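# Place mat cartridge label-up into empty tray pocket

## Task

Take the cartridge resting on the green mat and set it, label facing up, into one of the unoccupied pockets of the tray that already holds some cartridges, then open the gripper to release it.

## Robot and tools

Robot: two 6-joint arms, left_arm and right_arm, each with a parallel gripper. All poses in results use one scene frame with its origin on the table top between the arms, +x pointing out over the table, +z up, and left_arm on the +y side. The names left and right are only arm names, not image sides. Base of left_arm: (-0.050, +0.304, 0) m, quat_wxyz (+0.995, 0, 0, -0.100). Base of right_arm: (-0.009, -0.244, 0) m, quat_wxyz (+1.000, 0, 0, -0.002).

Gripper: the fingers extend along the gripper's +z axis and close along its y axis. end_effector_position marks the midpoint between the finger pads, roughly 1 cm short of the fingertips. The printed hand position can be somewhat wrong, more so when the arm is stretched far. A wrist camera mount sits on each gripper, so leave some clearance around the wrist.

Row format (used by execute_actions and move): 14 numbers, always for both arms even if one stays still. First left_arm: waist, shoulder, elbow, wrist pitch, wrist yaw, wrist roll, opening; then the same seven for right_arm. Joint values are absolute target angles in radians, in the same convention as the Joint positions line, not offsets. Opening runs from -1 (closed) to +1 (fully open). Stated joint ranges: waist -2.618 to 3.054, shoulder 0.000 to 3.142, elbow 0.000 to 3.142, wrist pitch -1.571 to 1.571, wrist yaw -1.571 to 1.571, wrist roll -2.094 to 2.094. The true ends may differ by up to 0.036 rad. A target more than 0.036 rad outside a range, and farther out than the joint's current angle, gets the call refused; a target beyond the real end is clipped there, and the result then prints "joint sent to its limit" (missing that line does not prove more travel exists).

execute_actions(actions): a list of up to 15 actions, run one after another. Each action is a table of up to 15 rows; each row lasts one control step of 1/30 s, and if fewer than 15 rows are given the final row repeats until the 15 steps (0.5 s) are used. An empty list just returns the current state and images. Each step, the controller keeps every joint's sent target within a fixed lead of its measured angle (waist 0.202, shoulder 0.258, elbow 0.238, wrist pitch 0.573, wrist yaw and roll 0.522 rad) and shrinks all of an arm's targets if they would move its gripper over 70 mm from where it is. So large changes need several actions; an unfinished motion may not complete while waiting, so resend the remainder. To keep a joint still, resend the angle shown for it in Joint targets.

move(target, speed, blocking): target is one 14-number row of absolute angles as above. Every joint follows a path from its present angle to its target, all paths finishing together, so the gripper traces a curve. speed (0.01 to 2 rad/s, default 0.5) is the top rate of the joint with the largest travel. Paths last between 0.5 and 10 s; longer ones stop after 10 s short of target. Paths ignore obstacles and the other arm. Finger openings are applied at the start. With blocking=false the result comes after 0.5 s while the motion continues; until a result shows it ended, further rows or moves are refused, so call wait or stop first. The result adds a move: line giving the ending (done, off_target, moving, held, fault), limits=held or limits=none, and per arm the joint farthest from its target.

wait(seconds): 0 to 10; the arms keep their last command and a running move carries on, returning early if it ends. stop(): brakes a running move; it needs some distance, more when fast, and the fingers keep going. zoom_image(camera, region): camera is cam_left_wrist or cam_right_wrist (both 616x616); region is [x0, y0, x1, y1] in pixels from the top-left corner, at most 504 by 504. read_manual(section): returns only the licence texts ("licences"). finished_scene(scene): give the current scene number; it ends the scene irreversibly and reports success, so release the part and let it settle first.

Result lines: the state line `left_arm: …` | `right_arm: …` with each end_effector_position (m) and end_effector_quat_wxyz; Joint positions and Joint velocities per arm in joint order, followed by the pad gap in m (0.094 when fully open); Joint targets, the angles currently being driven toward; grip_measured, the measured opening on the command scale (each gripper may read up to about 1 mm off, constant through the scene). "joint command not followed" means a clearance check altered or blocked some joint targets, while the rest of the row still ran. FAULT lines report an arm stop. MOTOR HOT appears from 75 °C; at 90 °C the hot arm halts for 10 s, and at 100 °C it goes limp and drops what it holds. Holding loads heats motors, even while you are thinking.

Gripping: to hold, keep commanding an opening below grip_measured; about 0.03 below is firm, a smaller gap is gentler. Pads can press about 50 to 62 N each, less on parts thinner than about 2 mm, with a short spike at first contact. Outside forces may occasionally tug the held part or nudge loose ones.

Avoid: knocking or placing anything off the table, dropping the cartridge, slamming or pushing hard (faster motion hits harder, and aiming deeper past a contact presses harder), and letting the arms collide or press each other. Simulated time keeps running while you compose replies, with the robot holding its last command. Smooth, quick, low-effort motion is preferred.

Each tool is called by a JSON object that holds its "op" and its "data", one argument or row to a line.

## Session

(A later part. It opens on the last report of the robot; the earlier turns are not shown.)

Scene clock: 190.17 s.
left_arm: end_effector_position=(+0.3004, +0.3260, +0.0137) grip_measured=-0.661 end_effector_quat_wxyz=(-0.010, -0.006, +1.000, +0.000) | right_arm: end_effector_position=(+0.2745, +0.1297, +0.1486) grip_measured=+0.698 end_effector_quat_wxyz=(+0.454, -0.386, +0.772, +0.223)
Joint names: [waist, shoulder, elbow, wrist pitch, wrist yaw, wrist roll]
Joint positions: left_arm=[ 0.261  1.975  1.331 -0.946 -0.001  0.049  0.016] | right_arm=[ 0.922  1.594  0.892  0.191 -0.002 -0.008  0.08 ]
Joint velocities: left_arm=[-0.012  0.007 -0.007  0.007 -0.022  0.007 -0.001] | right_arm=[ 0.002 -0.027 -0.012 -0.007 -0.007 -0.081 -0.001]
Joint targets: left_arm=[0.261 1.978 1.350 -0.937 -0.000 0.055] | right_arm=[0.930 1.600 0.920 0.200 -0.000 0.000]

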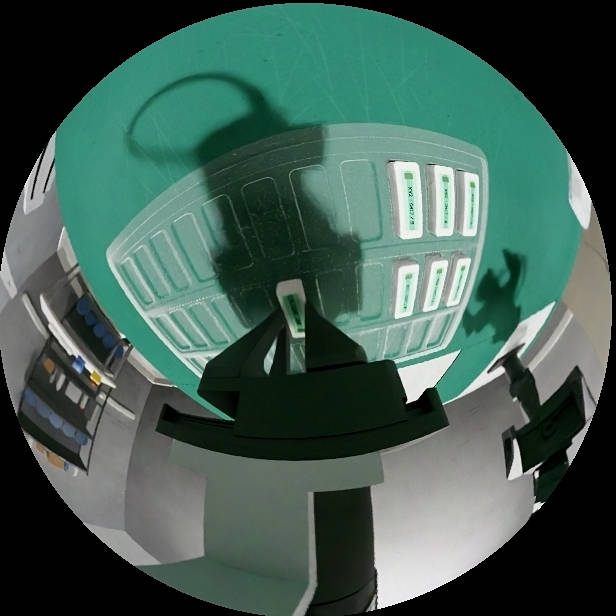

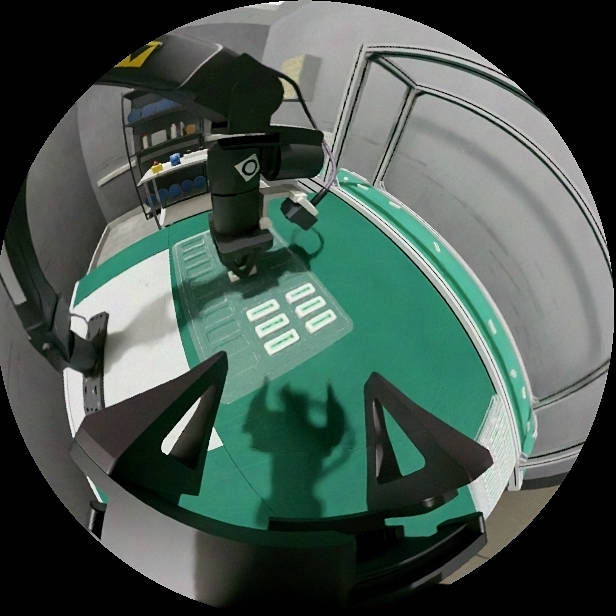

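{"op": "execute_actions", "data": {
  "actions": [
    [[0.261,1.96,1.35,-0.937,0,0.055,-0.64,0.93,1.6,0.92,0.2,0,0,0.7],[0.261,1.96,1.35,-0.937,0,0.055,-0.62,0.93,1.6,0.92,0.2,0,0,0.7],[0.261,1.96,1.35,-0.937,0,0.055,-0.58,0.93,1.6,0.92,0.2,0,0,0.7],[0.261,1.96,1.35,-0.937,0,0.055,-0.5,0.93,1.6,0.92,0.2,0,0,0.7]]
  ]
}}

{"op": "zoom_image", "data": {
  "camera": "cam_left_wrist",
  "region": [240,250,350,350]
}}

{"op": "zoom_image", "data": {
  "camera": "cam_right_wrist",
  "region": [220,258,280,303]
}}

Scene clock: 195.23 s.
left_arm: end_effector_position=(+0.3002, +0.3289, +0.0137) grip_measured=-0.503 end_effector_quat_wxyz=(-0.010, -0.006, +1.000, +0.007) | right_arm: end_effector_position=(+0.2745, +0.1297, +0.1486) grip_measured=+0.698 end_effector_quat_wxyz=(+0.454, -0.386, +0.772, +0.223)
Joint names: [waist, shoulder, elbow, wrist pitch, wrist yaw, wrist roll]
Joint positions: left_arm=[ 0.263  1.975  1.331 -0.946 -0.015  0.049  0.023] | right_arm=[ 0.922  1.594  0.892  0.191 -0.002 -0.008  0.08 ]
Joint velocities: left_arm=[ 0.002  0.007 -0.002  0.037 -0.037  0.051 -0.001] | right_arm=[-0.022  0.012 -0.002  0.051  0.007  0.022 -0.   ]
Joint targets: left_arm=[0.261 1.960 1.350 -0.937 -0.000 0.055] | right_arm=[0.930 1.600 0.920 0.200 -0.000 0.000]

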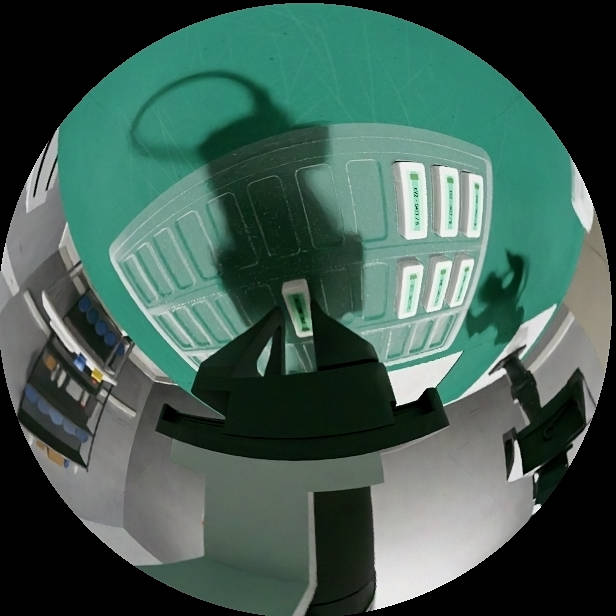

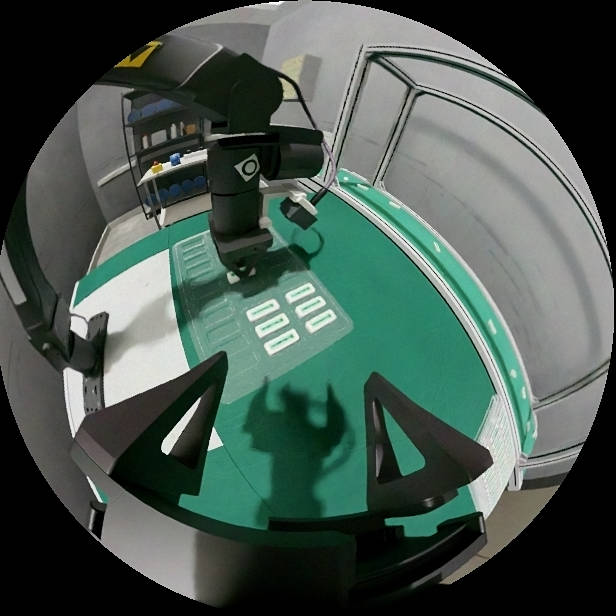

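Region (240, 250, 350, 350) of cam_left_wrist's 616x616 image, scaled by 4.582, with more detail than that image has; it fills the top 458 rows of this view, and the rest is white.

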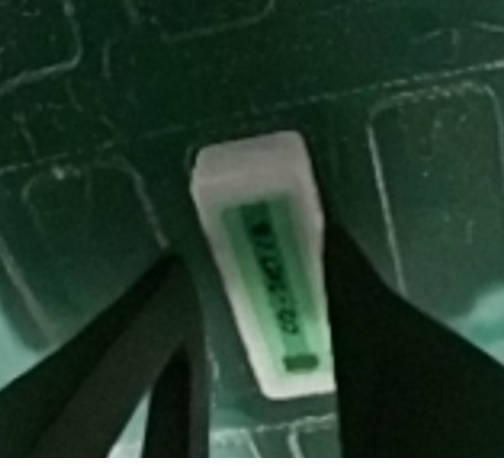

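Region (220, 258, 280, 303) of cam_right_wrist's 616x616 image, scaled by 8.400, with more detail than that image has; it fills the top 378 rows of this view, and the rest is white.

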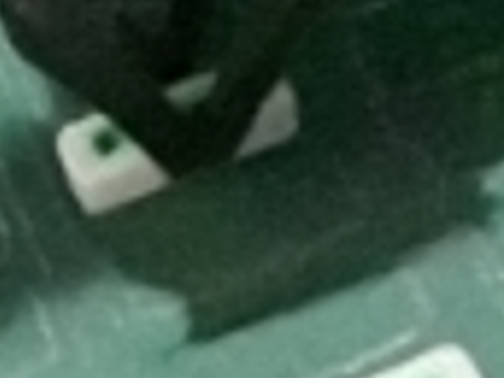

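The fingertips were resting on the tray; it dropped in. Lift and check.

{"op": "move", "data": {
  "target": [0.255,1.82,1.35,-1.0,0,0.055,-0.4,0.93,1.6,0.92,0.2,0,0,0.7],
  "speed": 0.4
}}

{"op": "zoom_image", "data": {
  "camera": "cam_left_wrist",
  "region": [230,200,430,340]
}}

{"op": "zoom_image", "data": {
  "camera": "cam_right_wrist",
  "region": [200,245,300,335]
}}

Scene clock: 198.93 s.
left_arm: end_effector_position=(+0.2982, +0.3285, +0.0572) grip_measured=-0.403 end_effector_quat_wxyz=(+0.030, -0.007, +1.000, +0.007) | right_arm: end_effector_position=(+0.2745, +0.1297, +0.1486) grip_measured=+0.698 end_effector_quat_wxyz=(+0.454, -0.386, +0.772, +0.223)
Joint names: [waist, shoulder, elbow, wrist pitch, wrist yaw, wrist roll]
Joint positions: left_arm=[ 0.264  1.843  1.331 -0.998 -0.012  0.049  0.028] | right_arm=[ 0.922  1.594  0.892  0.191 -0.002 -0.008  0.08 ]
Joint velocities: left_arm=[-0.017 -0.007 -0.007 -0.007  0.007 -0.007 -0.001] | right_arm=[-0.002 -0.002  0.017  0.007 -0.007  0.007 -0.   ]
Joint targets: left_arm=[0.255 1.820 1.350 -1.000 0.000 0.055] | right_arm=[0.930 1.600 0.920 0.200 0.000 -0.000]
move: off_target (left_arm, right_arm); limits=none; left_arm: farthest joint: the shoulder, 0.023 radians from its target (0.155 radians at the start); right_arm: farthest joint: the elbow, 0.028 radians from its target (0.028 radians at the start)

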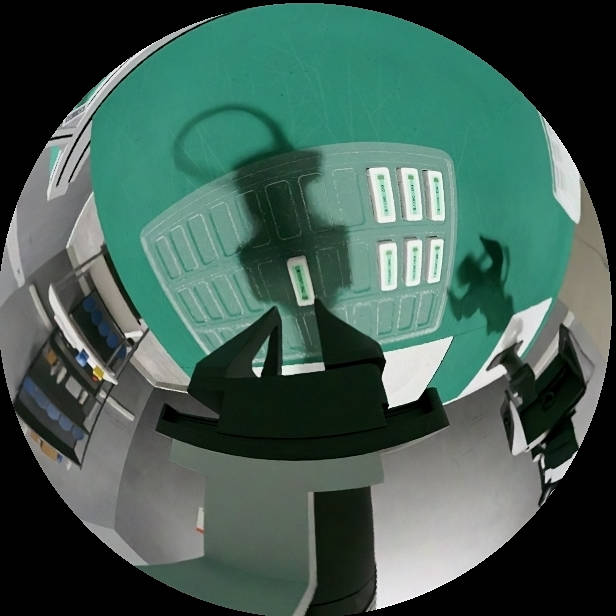

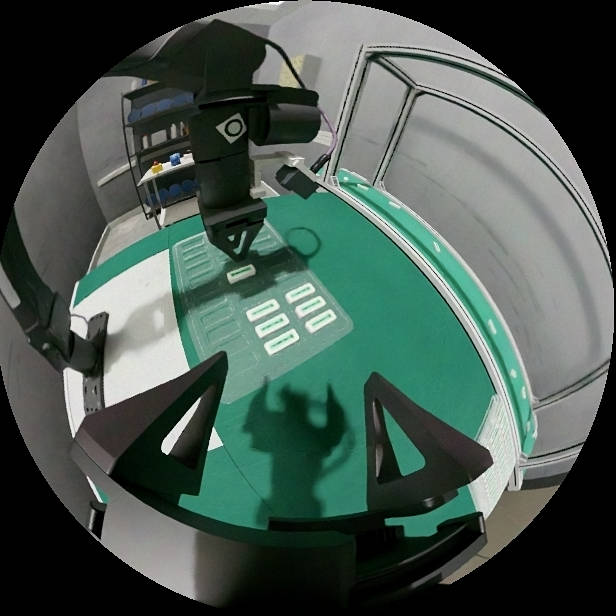

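Region (230, 200, 430, 340) of cam_left_wrist's 616x616 image, scaled by 2.520, with more detail than that image has; it fills the top 353 rows of this view, and the rest is white.

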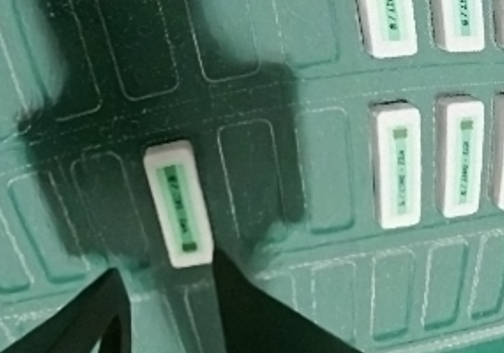

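Region (200, 245, 300, 335) of cam_right_wrist's 616x616 image, scaled by 5.040, with more detail than that image has; it fills the top 454 rows of this view, and the rest is white.

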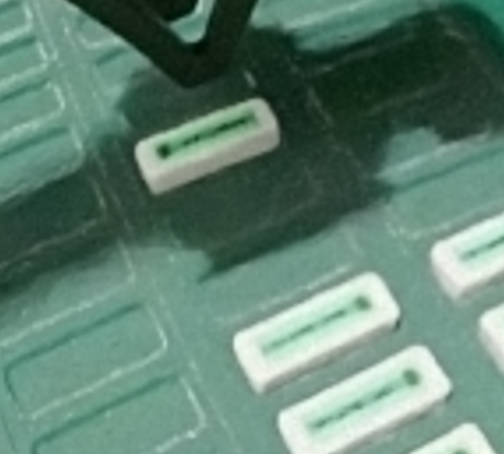

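{"op": "zoom_image", "data": {
  "camera": "cam_left_wrist",
  "region": [265,245,345,315]
}}

{"op": "zoom_image", "data": {
  "camera": "cam_right_wrist",
  "region": [215,258,270,298]
}}

Region (265, 245, 345, 315) of cam_left_wrist's 616x616 image, scaled by 6.300, with more detail than that image has; it fills the top 441 rows of this view, and the rest is white.

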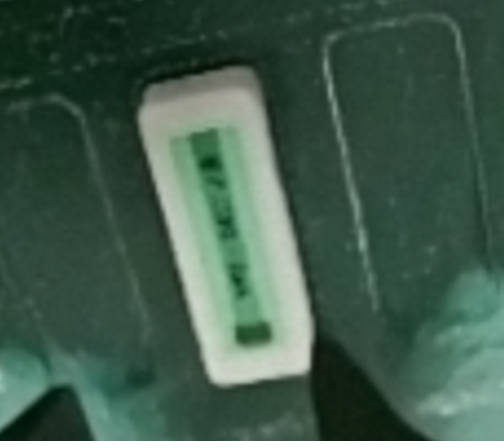

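Region (215, 258, 270, 298) of cam_right_wrist's 616x616 image, scaled by 9.164, with more detail than that image has; it fills the top 367 rows of this view, and the rest is white.

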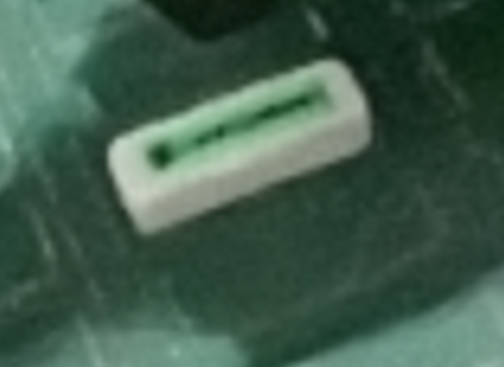

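{"op": "finished_scene", "data": {
  "scene": 1
}}

The scene is finished: the task was done.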